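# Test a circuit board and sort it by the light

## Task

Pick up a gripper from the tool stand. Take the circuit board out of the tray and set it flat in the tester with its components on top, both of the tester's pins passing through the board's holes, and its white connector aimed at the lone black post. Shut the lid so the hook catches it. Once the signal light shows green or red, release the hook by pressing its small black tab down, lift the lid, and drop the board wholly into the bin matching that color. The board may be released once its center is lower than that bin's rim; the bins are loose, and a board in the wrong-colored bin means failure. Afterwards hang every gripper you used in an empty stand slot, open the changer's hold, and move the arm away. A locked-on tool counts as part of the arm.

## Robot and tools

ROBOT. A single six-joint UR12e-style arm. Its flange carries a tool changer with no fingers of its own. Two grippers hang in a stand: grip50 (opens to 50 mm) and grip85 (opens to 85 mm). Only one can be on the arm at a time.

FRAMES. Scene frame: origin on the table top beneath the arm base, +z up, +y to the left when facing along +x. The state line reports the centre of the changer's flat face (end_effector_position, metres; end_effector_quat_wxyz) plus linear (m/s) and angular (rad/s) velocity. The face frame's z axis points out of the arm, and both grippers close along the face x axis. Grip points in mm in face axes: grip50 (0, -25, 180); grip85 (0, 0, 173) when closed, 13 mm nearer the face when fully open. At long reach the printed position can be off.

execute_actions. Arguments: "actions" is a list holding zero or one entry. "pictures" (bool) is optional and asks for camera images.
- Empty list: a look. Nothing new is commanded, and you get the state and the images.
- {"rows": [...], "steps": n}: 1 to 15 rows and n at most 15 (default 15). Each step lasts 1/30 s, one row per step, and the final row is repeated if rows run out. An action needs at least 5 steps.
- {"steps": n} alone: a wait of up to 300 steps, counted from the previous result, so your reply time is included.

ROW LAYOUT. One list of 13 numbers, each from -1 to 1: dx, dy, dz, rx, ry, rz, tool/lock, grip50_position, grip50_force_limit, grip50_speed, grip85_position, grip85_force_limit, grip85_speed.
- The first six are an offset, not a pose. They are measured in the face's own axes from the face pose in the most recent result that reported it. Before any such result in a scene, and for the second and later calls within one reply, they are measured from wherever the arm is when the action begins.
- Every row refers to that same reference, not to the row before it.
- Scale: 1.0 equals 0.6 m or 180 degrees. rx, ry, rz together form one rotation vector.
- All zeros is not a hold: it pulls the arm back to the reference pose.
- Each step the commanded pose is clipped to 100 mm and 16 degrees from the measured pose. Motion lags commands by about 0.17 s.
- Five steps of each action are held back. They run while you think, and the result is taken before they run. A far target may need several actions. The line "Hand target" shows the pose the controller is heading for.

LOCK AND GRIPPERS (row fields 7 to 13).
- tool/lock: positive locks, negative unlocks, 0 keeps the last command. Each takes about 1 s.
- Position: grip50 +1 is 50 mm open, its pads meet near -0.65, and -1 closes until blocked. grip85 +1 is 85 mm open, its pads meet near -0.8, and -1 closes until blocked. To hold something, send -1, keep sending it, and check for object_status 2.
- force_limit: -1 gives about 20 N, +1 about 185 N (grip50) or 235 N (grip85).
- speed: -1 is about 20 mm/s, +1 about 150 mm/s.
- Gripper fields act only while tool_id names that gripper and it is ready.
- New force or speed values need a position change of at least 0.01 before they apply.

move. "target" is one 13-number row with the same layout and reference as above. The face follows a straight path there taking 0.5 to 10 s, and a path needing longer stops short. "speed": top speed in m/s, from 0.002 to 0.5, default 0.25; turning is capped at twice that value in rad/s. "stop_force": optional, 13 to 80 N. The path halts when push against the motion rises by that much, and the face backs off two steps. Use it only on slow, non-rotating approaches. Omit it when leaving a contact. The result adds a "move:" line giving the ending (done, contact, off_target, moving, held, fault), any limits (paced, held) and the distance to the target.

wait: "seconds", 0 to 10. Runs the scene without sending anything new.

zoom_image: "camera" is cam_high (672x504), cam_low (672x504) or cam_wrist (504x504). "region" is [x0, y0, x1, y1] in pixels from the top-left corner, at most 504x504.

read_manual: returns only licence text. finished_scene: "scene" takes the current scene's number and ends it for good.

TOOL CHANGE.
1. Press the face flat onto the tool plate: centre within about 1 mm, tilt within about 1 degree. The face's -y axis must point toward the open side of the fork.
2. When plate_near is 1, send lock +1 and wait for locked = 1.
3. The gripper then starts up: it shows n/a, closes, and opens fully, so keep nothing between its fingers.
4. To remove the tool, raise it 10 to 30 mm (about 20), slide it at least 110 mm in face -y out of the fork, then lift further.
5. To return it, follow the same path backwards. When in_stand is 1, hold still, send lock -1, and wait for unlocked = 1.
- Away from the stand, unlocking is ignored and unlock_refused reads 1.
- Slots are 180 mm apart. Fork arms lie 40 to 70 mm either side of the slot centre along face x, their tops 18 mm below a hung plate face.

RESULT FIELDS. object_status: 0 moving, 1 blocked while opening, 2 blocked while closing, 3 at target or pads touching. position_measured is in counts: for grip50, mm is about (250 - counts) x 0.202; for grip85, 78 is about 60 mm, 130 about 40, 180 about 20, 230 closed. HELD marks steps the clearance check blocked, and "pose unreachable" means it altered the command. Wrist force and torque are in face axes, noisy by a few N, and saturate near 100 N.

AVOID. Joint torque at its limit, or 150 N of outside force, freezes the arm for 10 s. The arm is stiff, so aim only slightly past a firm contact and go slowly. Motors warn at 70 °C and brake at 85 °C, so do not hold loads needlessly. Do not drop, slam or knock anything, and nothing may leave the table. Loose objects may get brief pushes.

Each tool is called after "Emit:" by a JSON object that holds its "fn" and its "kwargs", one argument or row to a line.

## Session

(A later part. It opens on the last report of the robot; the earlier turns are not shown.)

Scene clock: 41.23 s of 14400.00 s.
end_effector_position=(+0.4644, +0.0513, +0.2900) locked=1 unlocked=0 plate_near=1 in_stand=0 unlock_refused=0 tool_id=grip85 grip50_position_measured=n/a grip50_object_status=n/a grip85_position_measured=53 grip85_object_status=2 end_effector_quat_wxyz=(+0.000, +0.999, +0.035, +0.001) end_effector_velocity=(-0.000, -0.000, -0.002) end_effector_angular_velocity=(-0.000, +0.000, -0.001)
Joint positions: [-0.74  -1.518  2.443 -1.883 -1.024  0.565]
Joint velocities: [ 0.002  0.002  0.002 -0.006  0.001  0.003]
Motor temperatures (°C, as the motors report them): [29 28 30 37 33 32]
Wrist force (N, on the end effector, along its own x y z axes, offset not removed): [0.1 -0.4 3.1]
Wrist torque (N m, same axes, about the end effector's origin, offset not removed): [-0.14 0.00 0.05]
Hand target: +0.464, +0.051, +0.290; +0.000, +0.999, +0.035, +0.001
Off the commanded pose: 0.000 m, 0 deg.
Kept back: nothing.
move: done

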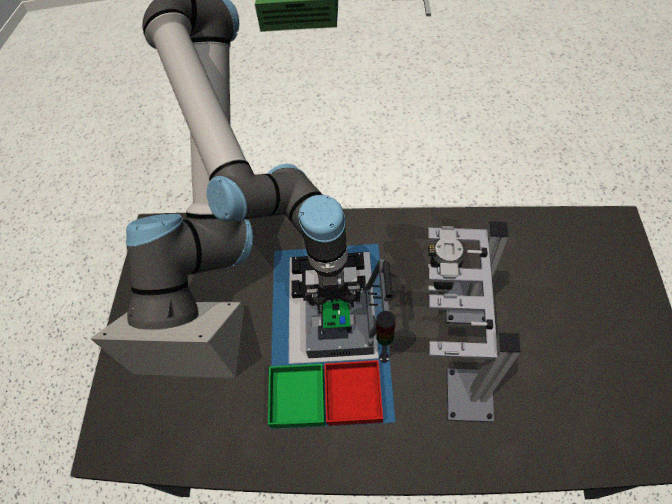

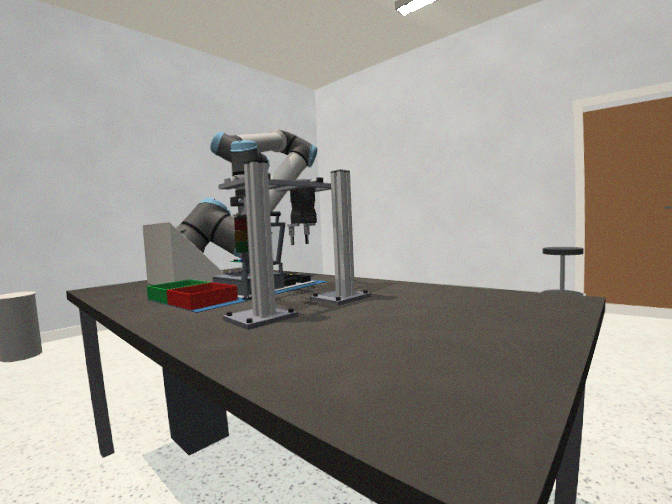

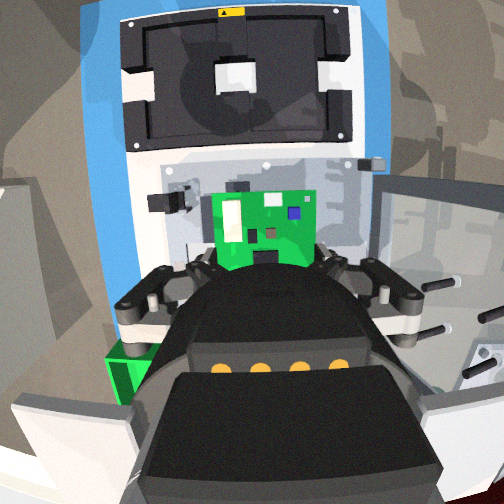

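Emit:
{"fn": "move", "kwargs": {
  "target": [-0.0225,0.018,0,0,0,0,0,0,0,0,-1,0,-0.6],
  "speed": 0.04
}}

Emit:
{"fn": "move", "kwargs": {
  "target": [0,0,0.02,0,0,0,0,0,0,0,-1,0,-0.6],
  "speed": 0.02,
  "stop_force": 13
}}

Scene clock: 42.43 s of 14400.00 s.
end_effector_position=(+0.4519, +0.0397, +0.2900) locked=1 unlocked=0 plate_near=1 in_stand=0 unlock_refused=0 tool_id=grip85 grip50_position_measured=n/a grip50_object_status=n/a grip85_position_measured=53 grip85_object_status=2 end_effector_quat_wxyz=(+0.000, +0.999, +0.035, +0.001) end_effector_velocity=(-0.002, -0.002, +0.000) end_effector_angular_velocity=(-0.001, +0.001, +0.000)
Joint positions: [-0.771 -1.515  2.46  -1.888 -1.042  0.536]
Joint velocities: [-0.004  0.     0.002 -0.001 -0.003 -0.004]
Motor temperatures (°C, as the motors report them): [29 28 30 37 33 32]
Wrist force (N, on the end effector, along its own x y z axes, offset not removed): [-4.6 -0.9 4.0]
Wrist torque (N m, same axes, about the end effector's origin, offset not removed): [-0.05 0.37 0.14]
Hand target: +0.452, +0.040, +0.290; +0.000, +0.999, +0.035, +0.001
Off the commanded pose: 0.000 m, 0 deg.
Kept back: nothing.
move: done

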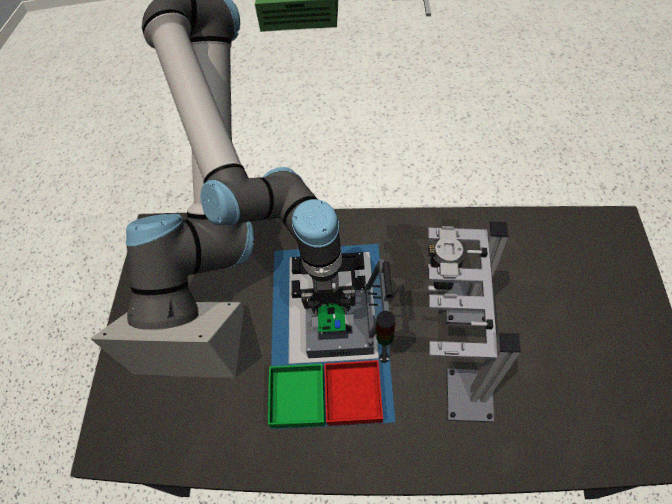

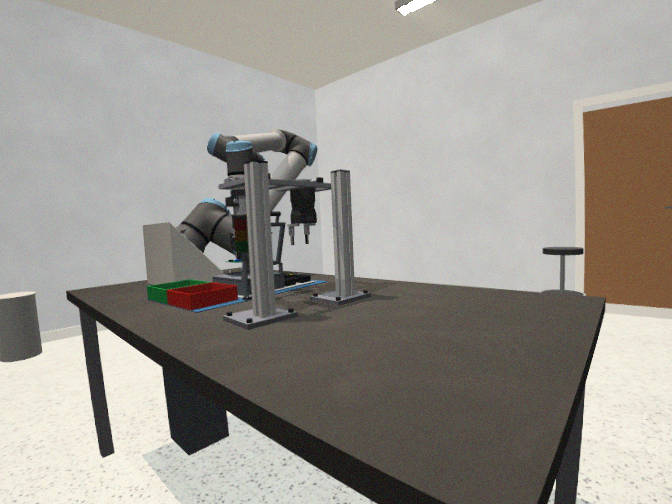

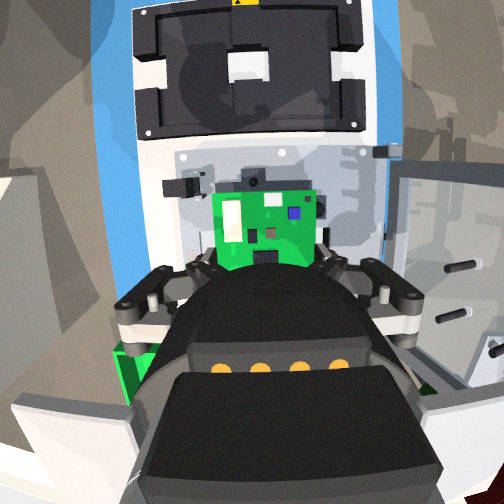

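Scene clock: 43.33 s of 14400.00 s.
end_effector_position=(+0.4519, +0.0397, +0.2781) locked=1 unlocked=0 plate_near=1 in_stand=0 unlock_refused=0 tool_id=grip85 grip50_position_measured=n/a grip50_object_status=n/a grip85_position_measured=53 grip85_object_status=2 end_effector_quat_wxyz=(+0.000, +0.999, +0.035, +0.001) end_effector_velocity=(-0.000, +0.000, -0.002) end_effector_angular_velocity=(-0.000, +0.001, -0.001)
Joint positions: [-0.758 -1.503  2.473 -1.919 -1.034  0.548]
Joint velocities: [ 0.002  0.002  0.002 -0.004  0.     0.003]
Motor temperatures (°C, as the motors report them): [29 28 30 37 33 32]
Wrist force (N, on the end effector, along its own x y z axes, offset not removed): [-1.7 0.8 0.2]
Wrist torque (N m, same axes, about the end effector's origin, offset not removed): [0.00 0.12 0.27]
Hand target: +0.452, +0.040, +0.278; +0.000, +0.999, +0.035, +0.001
Off the commanded pose: 0.000 m, 0 deg.
Kept back: nothing.
move: done

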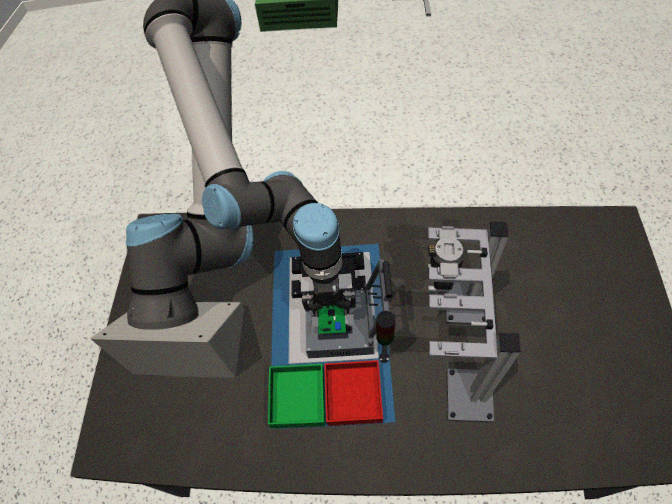

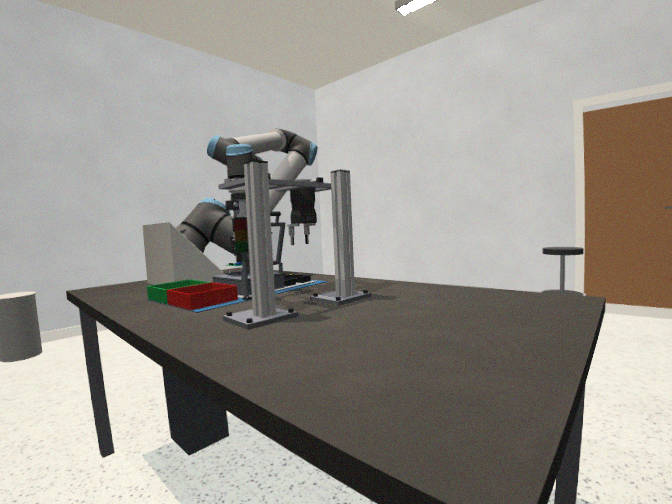

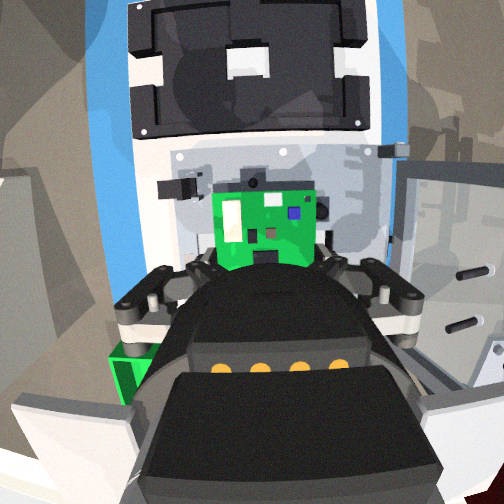

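Emit:
{"fn": "move", "kwargs": {
  "target": [0,0,0.045,0,0,0,0,0,0,0,-1,0,-0.6],
  "speed": 0.006,
  "stop_force": 13
}}

Scene clock: 47.33 s of 14400.00 s.
end_effector_position=(+0.4519, +0.0398, +0.2576) locked=1 unlocked=0 plate_near=1 in_stand=0 unlock_refused=0 tool_id=grip85 grip50_position_measured=n/a grip50_object_status=n/a grip85_position_measured=53 grip85_object_status=2 end_effector_quat_wxyz=(-0.000, +0.999, +0.035, +0.001) end_effector_velocity=(+0.000, +0.000, +0.002) end_effector_angular_velocity=(+0.000, -0.001, +0.001)
Joint positions: [-0.734 -1.478  2.494 -1.976 -1.021  0.57 ]
Joint velocities: [-0.002 -0.003 -0.002  0.006 -0.001 -0.003]
Motor temperatures (°C, as the motors report them): [29 28 30 37 33 32]
Wrist force (N, on the end effector, along its own x y z axes, offset not removed): [-2.5 -15.9 -23.2]
Wrist torque (N m, same axes, about the end effector's origin, offset not removed): [3.05 0.22 0.22]
Hand target: +0.452, +0.040, +0.258; -0.000, +0.999, +0.035, +0.001
Off the commanded pose: 0.006 m, 0 deg.
Kept back: nothing.
move: contact

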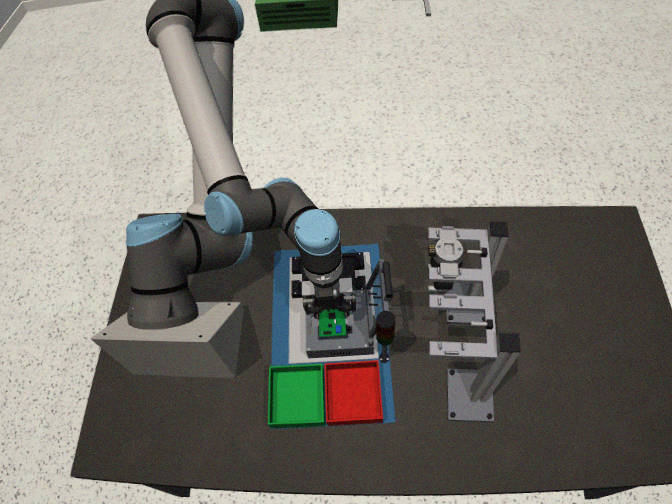

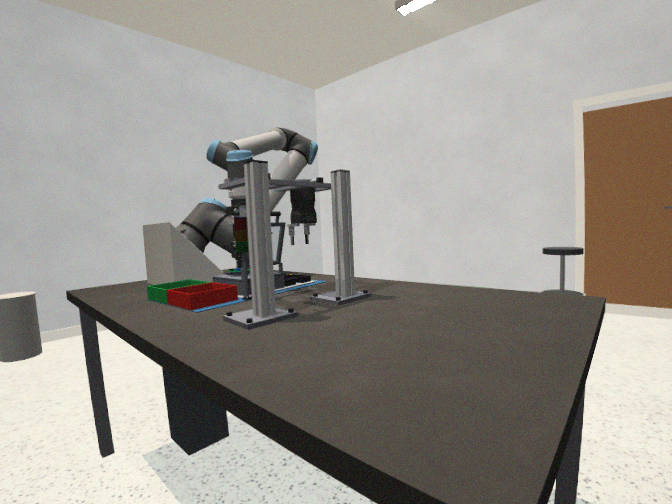

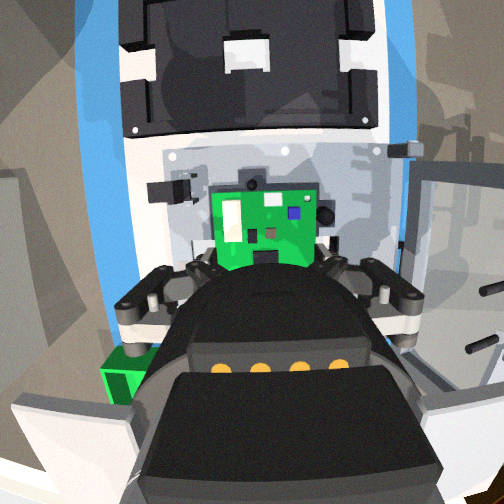

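Emit:
{"fn": "move", "kwargs": {
  "target": [0,0,0,0,0,0,0,0,0,0,1,0,0]
}}

Emit:
{"fn": "move", "kwargs": {
  "target": [0,0,-0.404,0,0,0,0,0,0,0,1,0,0],
  "speed": 0.2
}}

Emit:
{"fn": "move", "kwargs": {
  "target": [0.2355,0.012,0,0,0,0,0,0,0,0,-0.3,0,0],
  "speed": 0.2
}}

Scene clock: 48.27 s of 14400.00 s.
end_effector_position=(+0.4519, +0.0398, +0.2576) locked=1 unlocked=0 plate_near=1 in_stand=0 unlock_refused=0 tool_id=grip85 grip50_position_measured=n/a grip50_object_status=n/a grip85_position_measured=3 grip85_object_status=3 end_effector_quat_wxyz=(-0.000, +0.999, +0.035, +0.001) end_effector_velocity=(-0.000, -0.000, -0.000) end_effector_angular_velocity=(-0.001, +0.001, +0.000)
Joint positions: [-0.734 -1.478  2.494 -1.976 -1.021  0.57 ]
Joint velocities: [ 0.     0.     0.    -0.001 -0.002  0.   ]
Motor temperatures (°C, as the motors report them): [29 28 30 37 33 32]
Wrist force (N, on the end effector, along its own x y z axes, offset not removed): [-2.6 0.2 2.3]
Wrist torque (N m, same axes, about the end effector's origin, offset not removed): [-0.02 0.34 0.16]
Hand target: +0.452, +0.040, +0.258; -0.000, +0.999, +0.035, +0.001
Off the commanded pose: 0.000 m, 0 deg.
Kept back: nothing.
move: done

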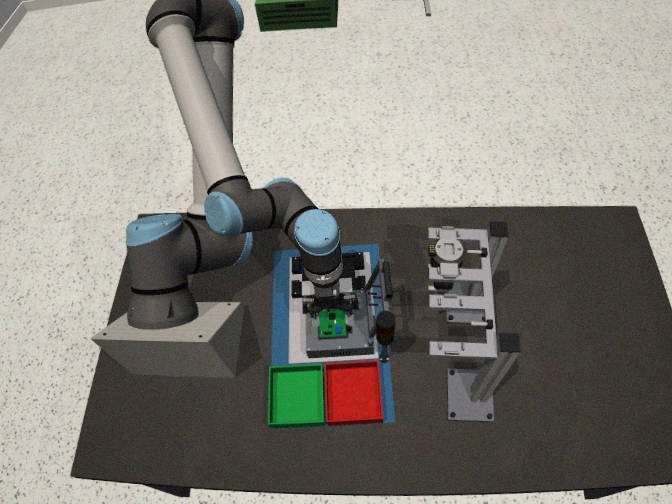

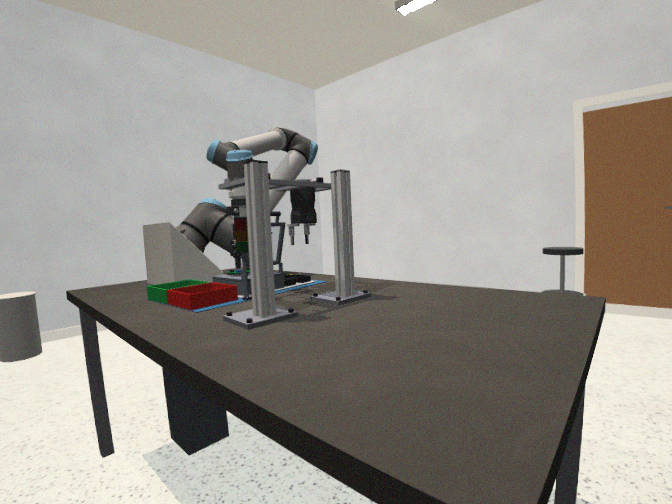

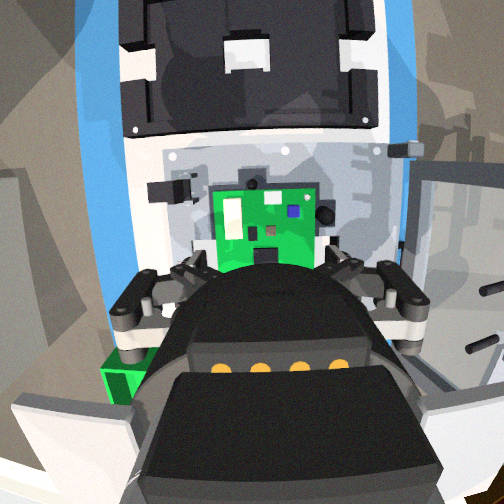

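Scene clock: 50.00 s of 14400.00 s.
end_effector_position=(+0.4515, +0.0394, +0.4998) locked=1 unlocked=0 plate_near=1 in_stand=0 unlock_refused=0 tool_id=grip85 grip50_position_measured=n/a grip50_object_status=n/a grip85_position_measured=3 grip85_object_status=3 end_effector_quat_wxyz=(-0.000, +0.999, +0.035, +0.001) end_effector_velocity=(-0.000, -0.000, +0.002) end_effector_angular_velocity=(+0.001, +0.001, +0.000)
Joint positions: [-0.959 -1.607  2.18  -1.44  -1.158  0.369]
Joint velocities: [-0.001  0.001 -0.003  0.004 -0.001 -0.002]
Motor temperatures (°C, as the motors report them): [29 28 30 37 33 32]
Wrist force (N, on the end effector, along its own x y z axes, offset not removed): [-6.1 -0.9 0.0]
Wrist torque (N m, same axes, about the end effector's origin, offset not removed): [-0.13 0.62 0.02]
Hand target: +0.451, +0.039, +0.500; -0.000, +0.999, +0.035, +0.001
Off the commanded pose: 0.000 m, 0 deg.
Kept back: nothing.
move: done

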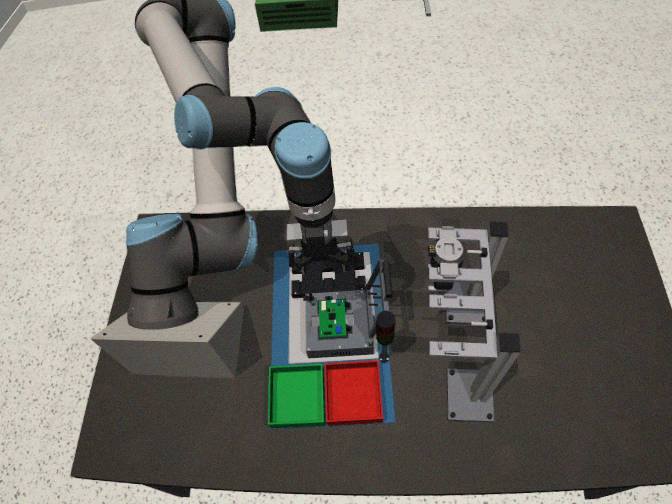

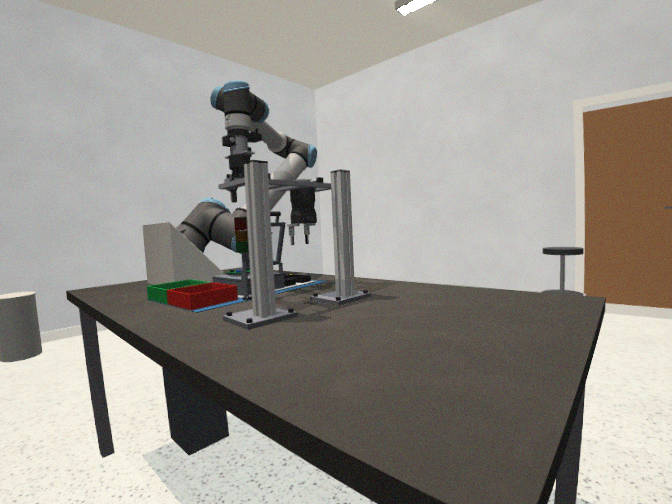

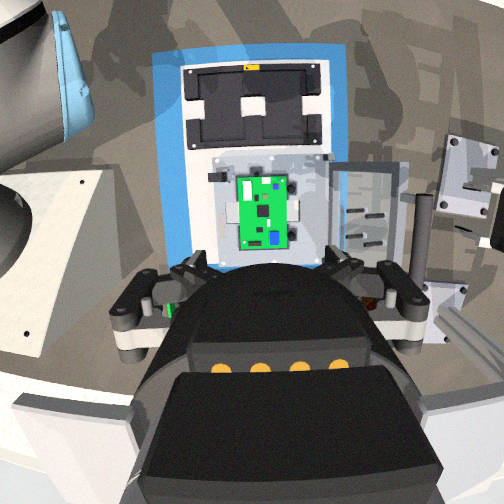

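Scene clock: 51.27 s of 14400.00 s.
end_effector_position=(+0.5928, +0.0423, +0.5001) locked=1 unlocked=0 plate_near=1 in_stand=0 unlock_refused=0 tool_id=grip85 grip50_position_measured=n/a grip50_object_status=n/a grip85_position_measured=167 grip85_object_status=3 end_effector_quat_wxyz=(-0.000, +0.999, +0.035, +0.001) end_effector_velocity=(+0.002, -0.000, -0.000) end_effector_angular_velocity=(+0.000, -0.000, -0.000)
Joint positions: [-0.777 -1.421  1.991 -1.509 -1.045  0.529]
Joint velocities: [ 0.001  0.002 -0.002 -0.001  0.001  0.002]
Motor temperatures (°C, as the motors report them): [29 28 30 37 33 32]
Wrist force (N, on the end effector, along its own x y z axes, offset not removed): [-0.6 -0.6 0.6]
Wrist torque (N m, same axes, about the end effector's origin, offset not removed): [0.03 0.06 0.02]
Hand target: +0.593, +0.042, +0.500; -0.000, +0.999, +0.035, +0.001
Off the commanded pose: 0.000 m, 0 deg.
Kept back: nothing.
move: done

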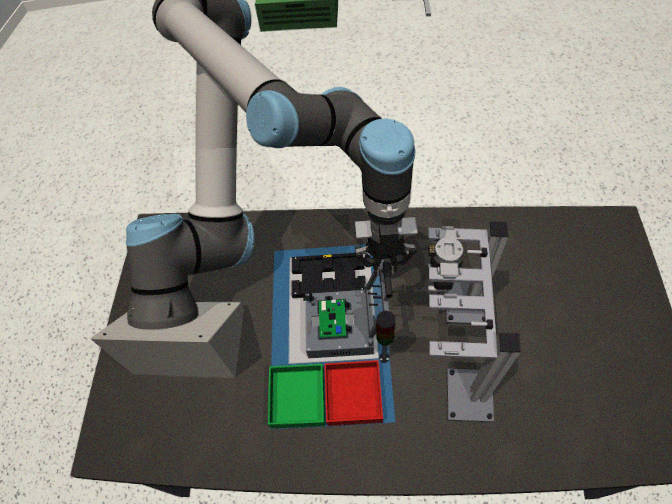

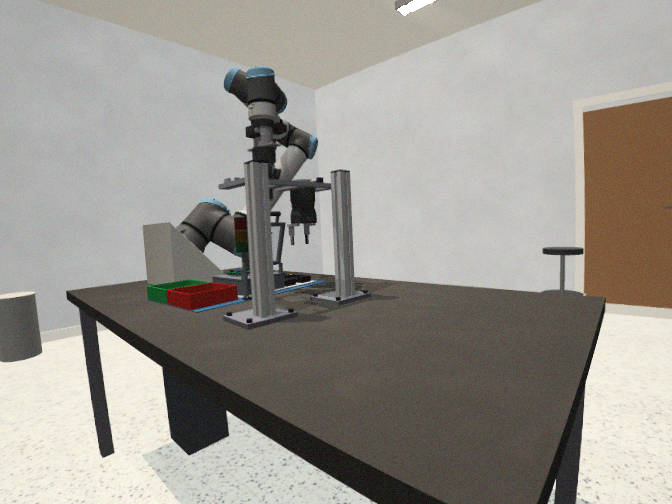

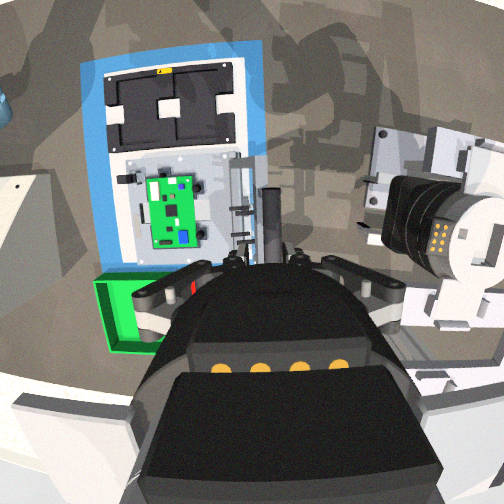

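Emit:
{"fn": "move", "kwargs": {
  "target": [0.007,0,0.075,0,0,0,0,0,0,0,-0.3,0,0],
  "speed": 0.03,
  "stop_force": 15
}}

Emit:
{"fn": "move", "kwargs": {
  "target": [-0.064,0,-0.008,0,0,0,0,0,0,0,-0.3,0,0],
  "speed": 0.03
}}

Emit:
{"fn": "move", "kwargs": {
  "target": [-0.082,0,0.011,0,0,0,0,0,0,0,-0.3,0,0],
  "speed": 0.05
}}

Emit:
{"fn": "move", "kwargs": {
  "target": [-0.076,0,0.032,0,0,0,0,0,0,0,-0.3,0,0],
  "speed": 0.05
}}

Emit:
{"fn": "move", "kwargs": {
  "target": [-0.0535,0,0.039,0,0,0,0,0,0,0,-0.3,0,0],
  "speed": 0.05
}}

Scene clock: 53.47 s of 14400.00 s.
end_effector_position=(+0.5970, +0.0426, +0.4552) locked=1 unlocked=0 plate_near=1 in_stand=0 unlock_refused=0 tool_id=grip85 grip50_position_measured=n/a grip50_object_status=n/a grip85_position_measured=167 grip85_object_status=3 end_effector_quat_wxyz=(-0.000, +0.999, +0.035, +0.001) end_effector_velocity=(+0.000, +0.000, -0.002) end_effector_angular_velocity=(+0.000, -0.001, -0.000)
Joint positions: [-0.738 -1.408  2.045 -1.596 -1.023  0.567]
Joint velocities: [ 0.002  0.001  0.002 -0.004  0.002  0.002]
Motor temperatures (°C, as the motors report them): [29 28 30 37 33 32]
Wrist force (N, on the end effector, along its own x y z axes, offset not removed): [-0.8 -3.0 3.2]
Wrist torque (N m, same axes, about the end effector's origin, offset not removed): [-0.31 0.06 0.14]
Hand target: +0.597, +0.043, +0.455; -0.000, +0.999, +0.035, +0.001
Off the commanded pose: 0.000 m, 0 deg.
Kept back: nothing.
move: done

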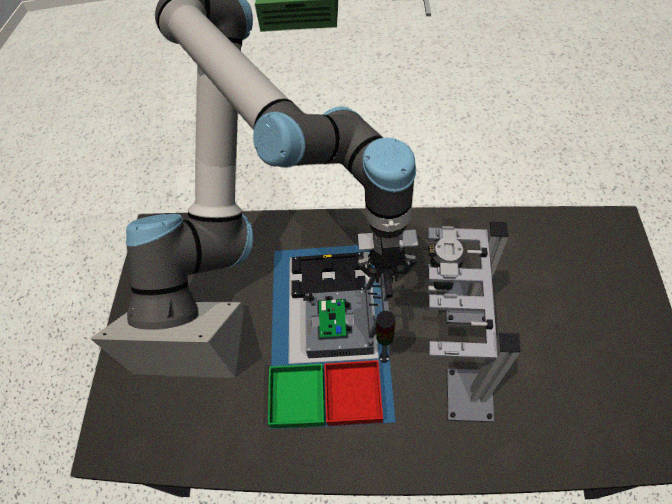

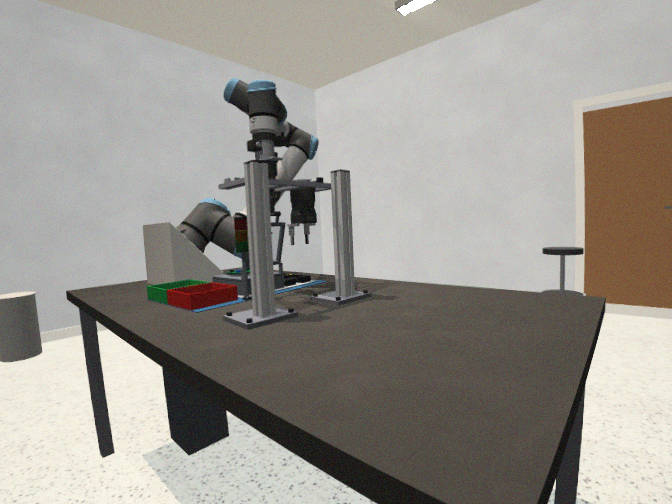

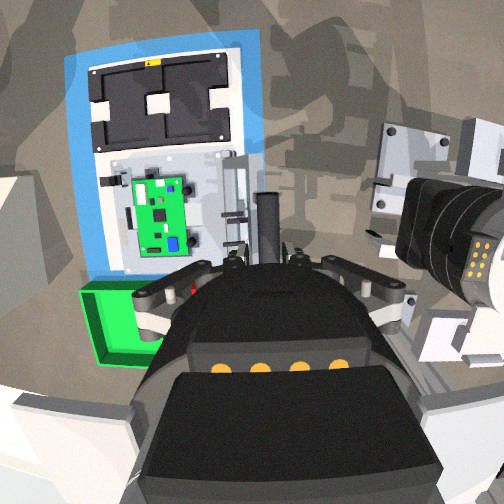

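Scene clock: 55.10 s of 14400.00 s.
end_effector_position=(+0.5589, +0.0399, +0.4599) locked=1 unlocked=0 plate_near=1 in_stand=0 unlock_refused=0 tool_id=grip85 grip50_position_measured=n/a grip50_object_status=n/a grip85_position_measured=167 grip85_object_status=3 end_effector_quat_wxyz=(-0.000, +0.999, +0.035, +0.001) end_effector_velocity=(-0.002, +0.000, +0.000) end_effector_angular_velocity=(+0.000, +0.000, +0.000)
Joint positions: [-0.786 -1.457  2.096 -1.574 -1.05   0.522]
Joint velocities: [-0.002 -0.002  0.002  0.002 -0.001 -0.003]
Motor temperatures (°C, as the motors report them): [29 28 30 37 33 32]
Wrist force (N, on the end effector, along its own x y z axes, offset not removed): [-1.6 -4.0 0.7]
Wrist torque (N m, same axes, about the end effector's origin, offset not removed): [-0.13 0.71 0.20]
Hand target: +0.559, +0.040, +0.460; -0.000, +0.999, +0.035, +0.001
Off the commanded pose: 0.000 m, 0 deg.
Kept back: nothing.
move: done

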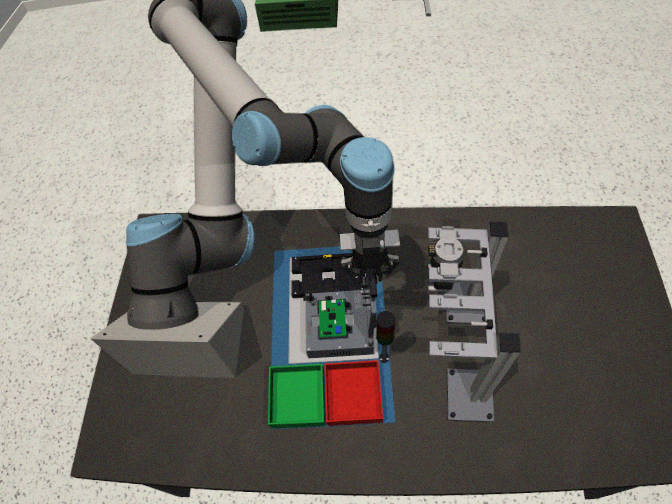

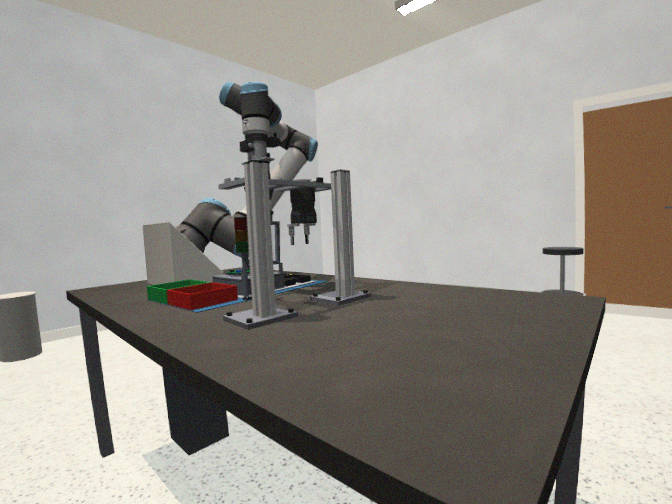

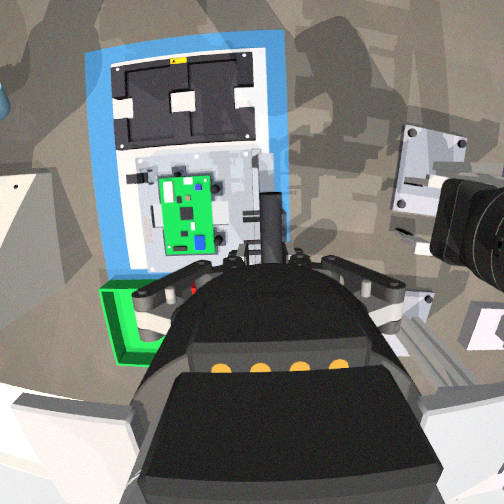

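Scene clock: 56.47 s of 14400.00 s.
end_effector_position=(+0.5100, +0.0365, +0.4532) locked=1 unlocked=0 plate_near=1 in_stand=0 unlock_refused=0 tool_id=grip85 grip50_position_measured=n/a grip50_object_status=n/a grip85_position_measured=167 grip85_object_status=3 end_effector_quat_wxyz=(-0.000, +0.999, +0.035, +0.001) end_effector_velocity=(-0.002, -0.000, -0.000) end_effector_angular_velocity=(+0.000, -0.001, +0.001)
Joint positions: [-0.843 -1.518  2.173 -1.566 -1.085  0.469]
Joint velocities: [-0.002 -0.003  0.003  0.001 -0.001 -0.003]
Motor temperatures (°C, as the motors report them): [29 28 30 37 33 32]
Wrist force (N, on the end effector, along its own x y z axes, offset not removed): [0.4 -1.3 3.4]
Wrist torque (N m, same axes, about the end effector's origin, offset not removed): [-0.25 0.59 0.32]
Hand target: +0.510, +0.036, +0.453; -0.000, +0.999, +0.035, +0.001
Off the commanded pose: 0.000 m, 0 deg.
Kept back: nothing.
move: done

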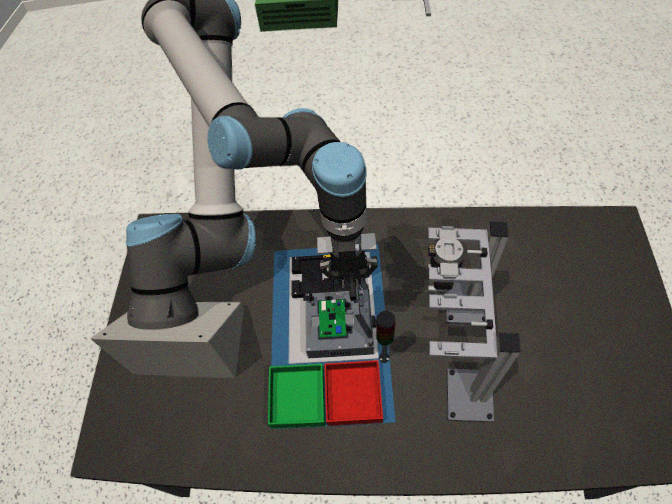

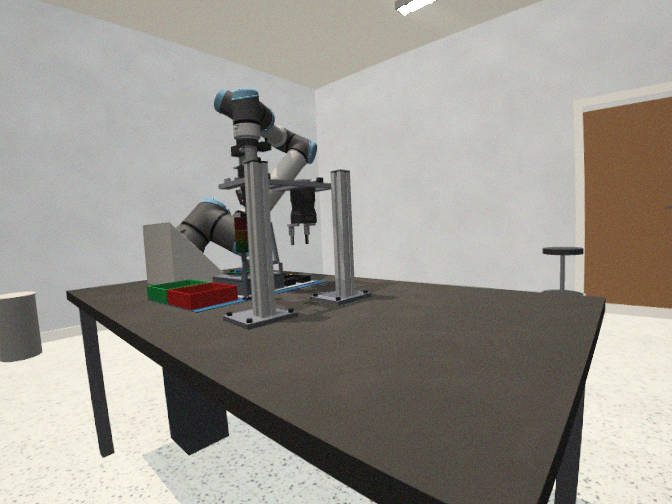

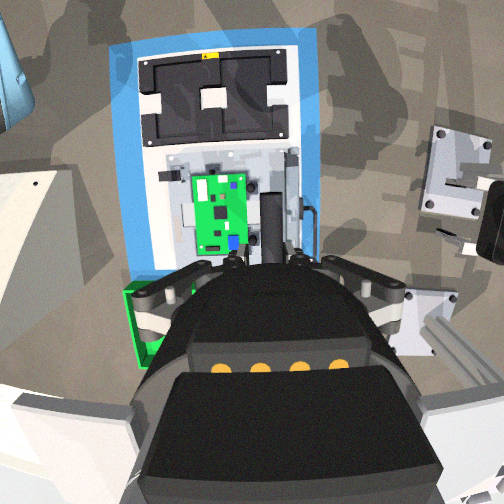

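Scene clock: 57.83 s of 14400.00 s.
end_effector_position=(+0.4647, +0.0333, +0.4340) locked=1 unlocked=0 plate_near=1 in_stand=0 unlock_refused=0 tool_id=grip85 grip50_position_measured=n/a grip50_object_status=n/a grip85_position_measured=167 grip85_object_status=3 end_effector_quat_wxyz=(-0.000, +0.999, +0.035, +0.001) end_effector_velocity=(-0.002, -0.000, -0.000) end_effector_angular_velocity=(-0.001, -0.000, +0.000)
Joint positions: [-0.893 -1.572  2.26  -1.579 -1.116  0.425]
Joint velocities: [-0.002 -0.002  0.003 -0.    -0.002 -0.002]
Motor temperatures (°C, as the motors report them): [29 28 30 37 33 32]
Wrist force (N, on the end effector, along its own x y z axes, offset not removed): [0.8 1.5 8.0]
Wrist torque (N m, same axes, about the end effector's origin, offset not removed): [0.03 0.71 0.30]
Hand target: +0.465, +0.033, +0.434; -0.000, +0.999, +0.035, +0.001
Off the commanded pose: 0.000 m, 0 deg.
Kept back: nothing.
move: done

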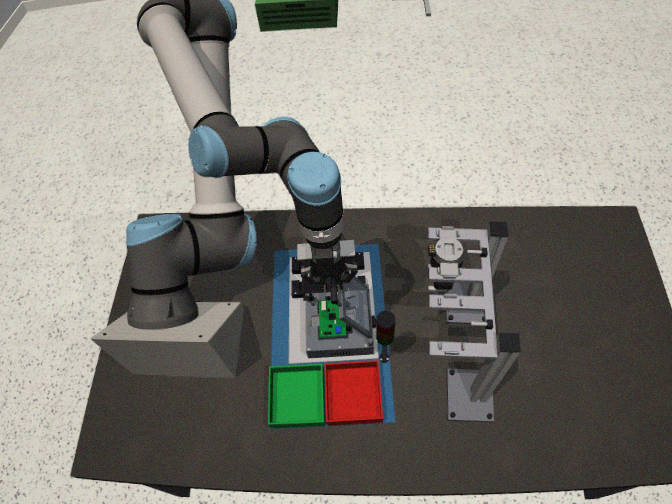

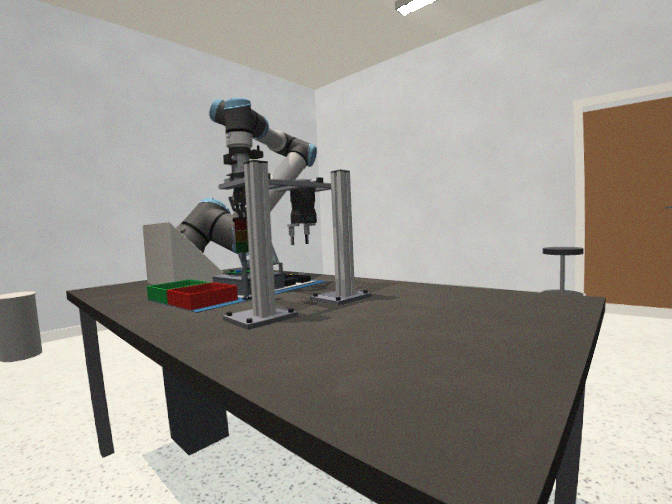

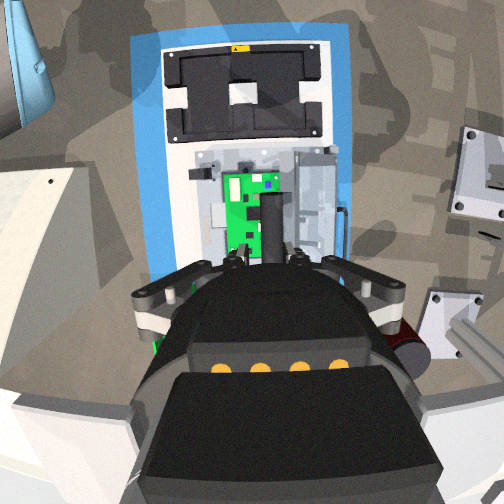

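Scene clock: 59.00 s of 14400.00 s.
end_effector_position=(+0.4329, +0.0311, +0.4106) locked=1 unlocked=0 plate_near=1 in_stand=0 unlock_refused=0 tool_id=grip85 grip50_position_measured=n/a grip50_object_status=n/a grip85_position_measured=167 grip85_object_status=3 end_effector_quat_wxyz=(-0.000, +0.999, +0.035, +0.001) end_effector_velocity=(-0.002, -0.000, -0.001) end_effector_angular_velocity=(+0.001, +0.000, -0.001)
Joint positions: [-0.925 -1.607  2.333 -1.605 -1.136  0.398]
Joint velocities: [-0.002 -0.002  0.004 -0.001 -0.001 -0.001]
Motor temperatures (°C, as the motors report them): [29 28 30 37 33 32]
Wrist force (N, on the end effector, along its own x y z axes, offset not removed): [-1.3 -1.3 1.2]
Wrist torque (N m, same axes, about the end effector's origin, offset not removed): [-0.03 0.65 0.20]
Hand target: +0.433, +0.031, +0.411; -0.000, +0.999, +0.035, +0.001
Off the commanded pose: 0.000 m, 0 deg.
Kept back: nothing.
move: done

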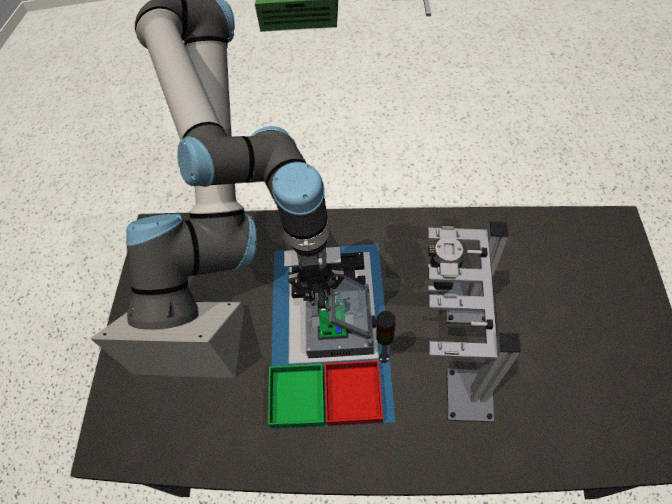

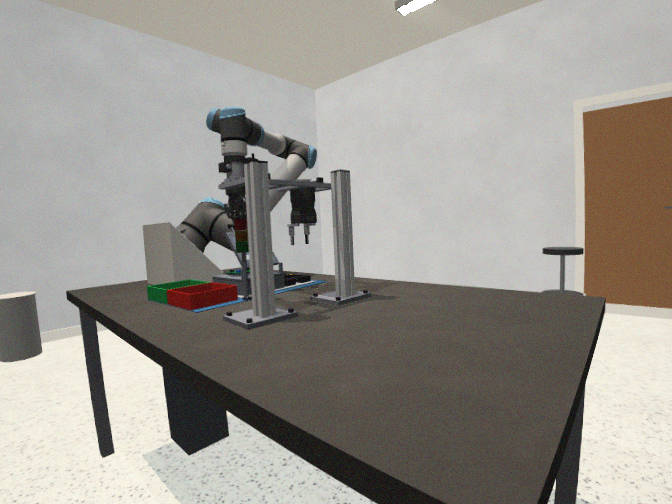

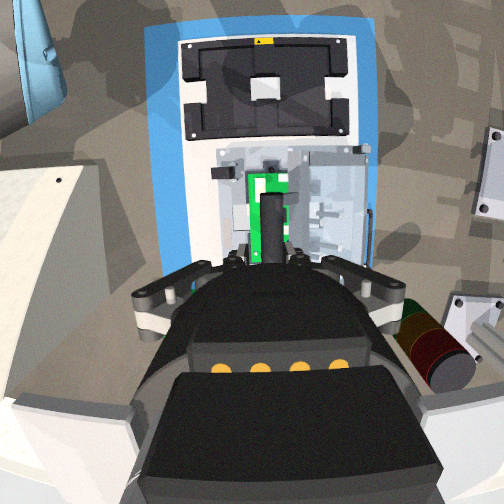

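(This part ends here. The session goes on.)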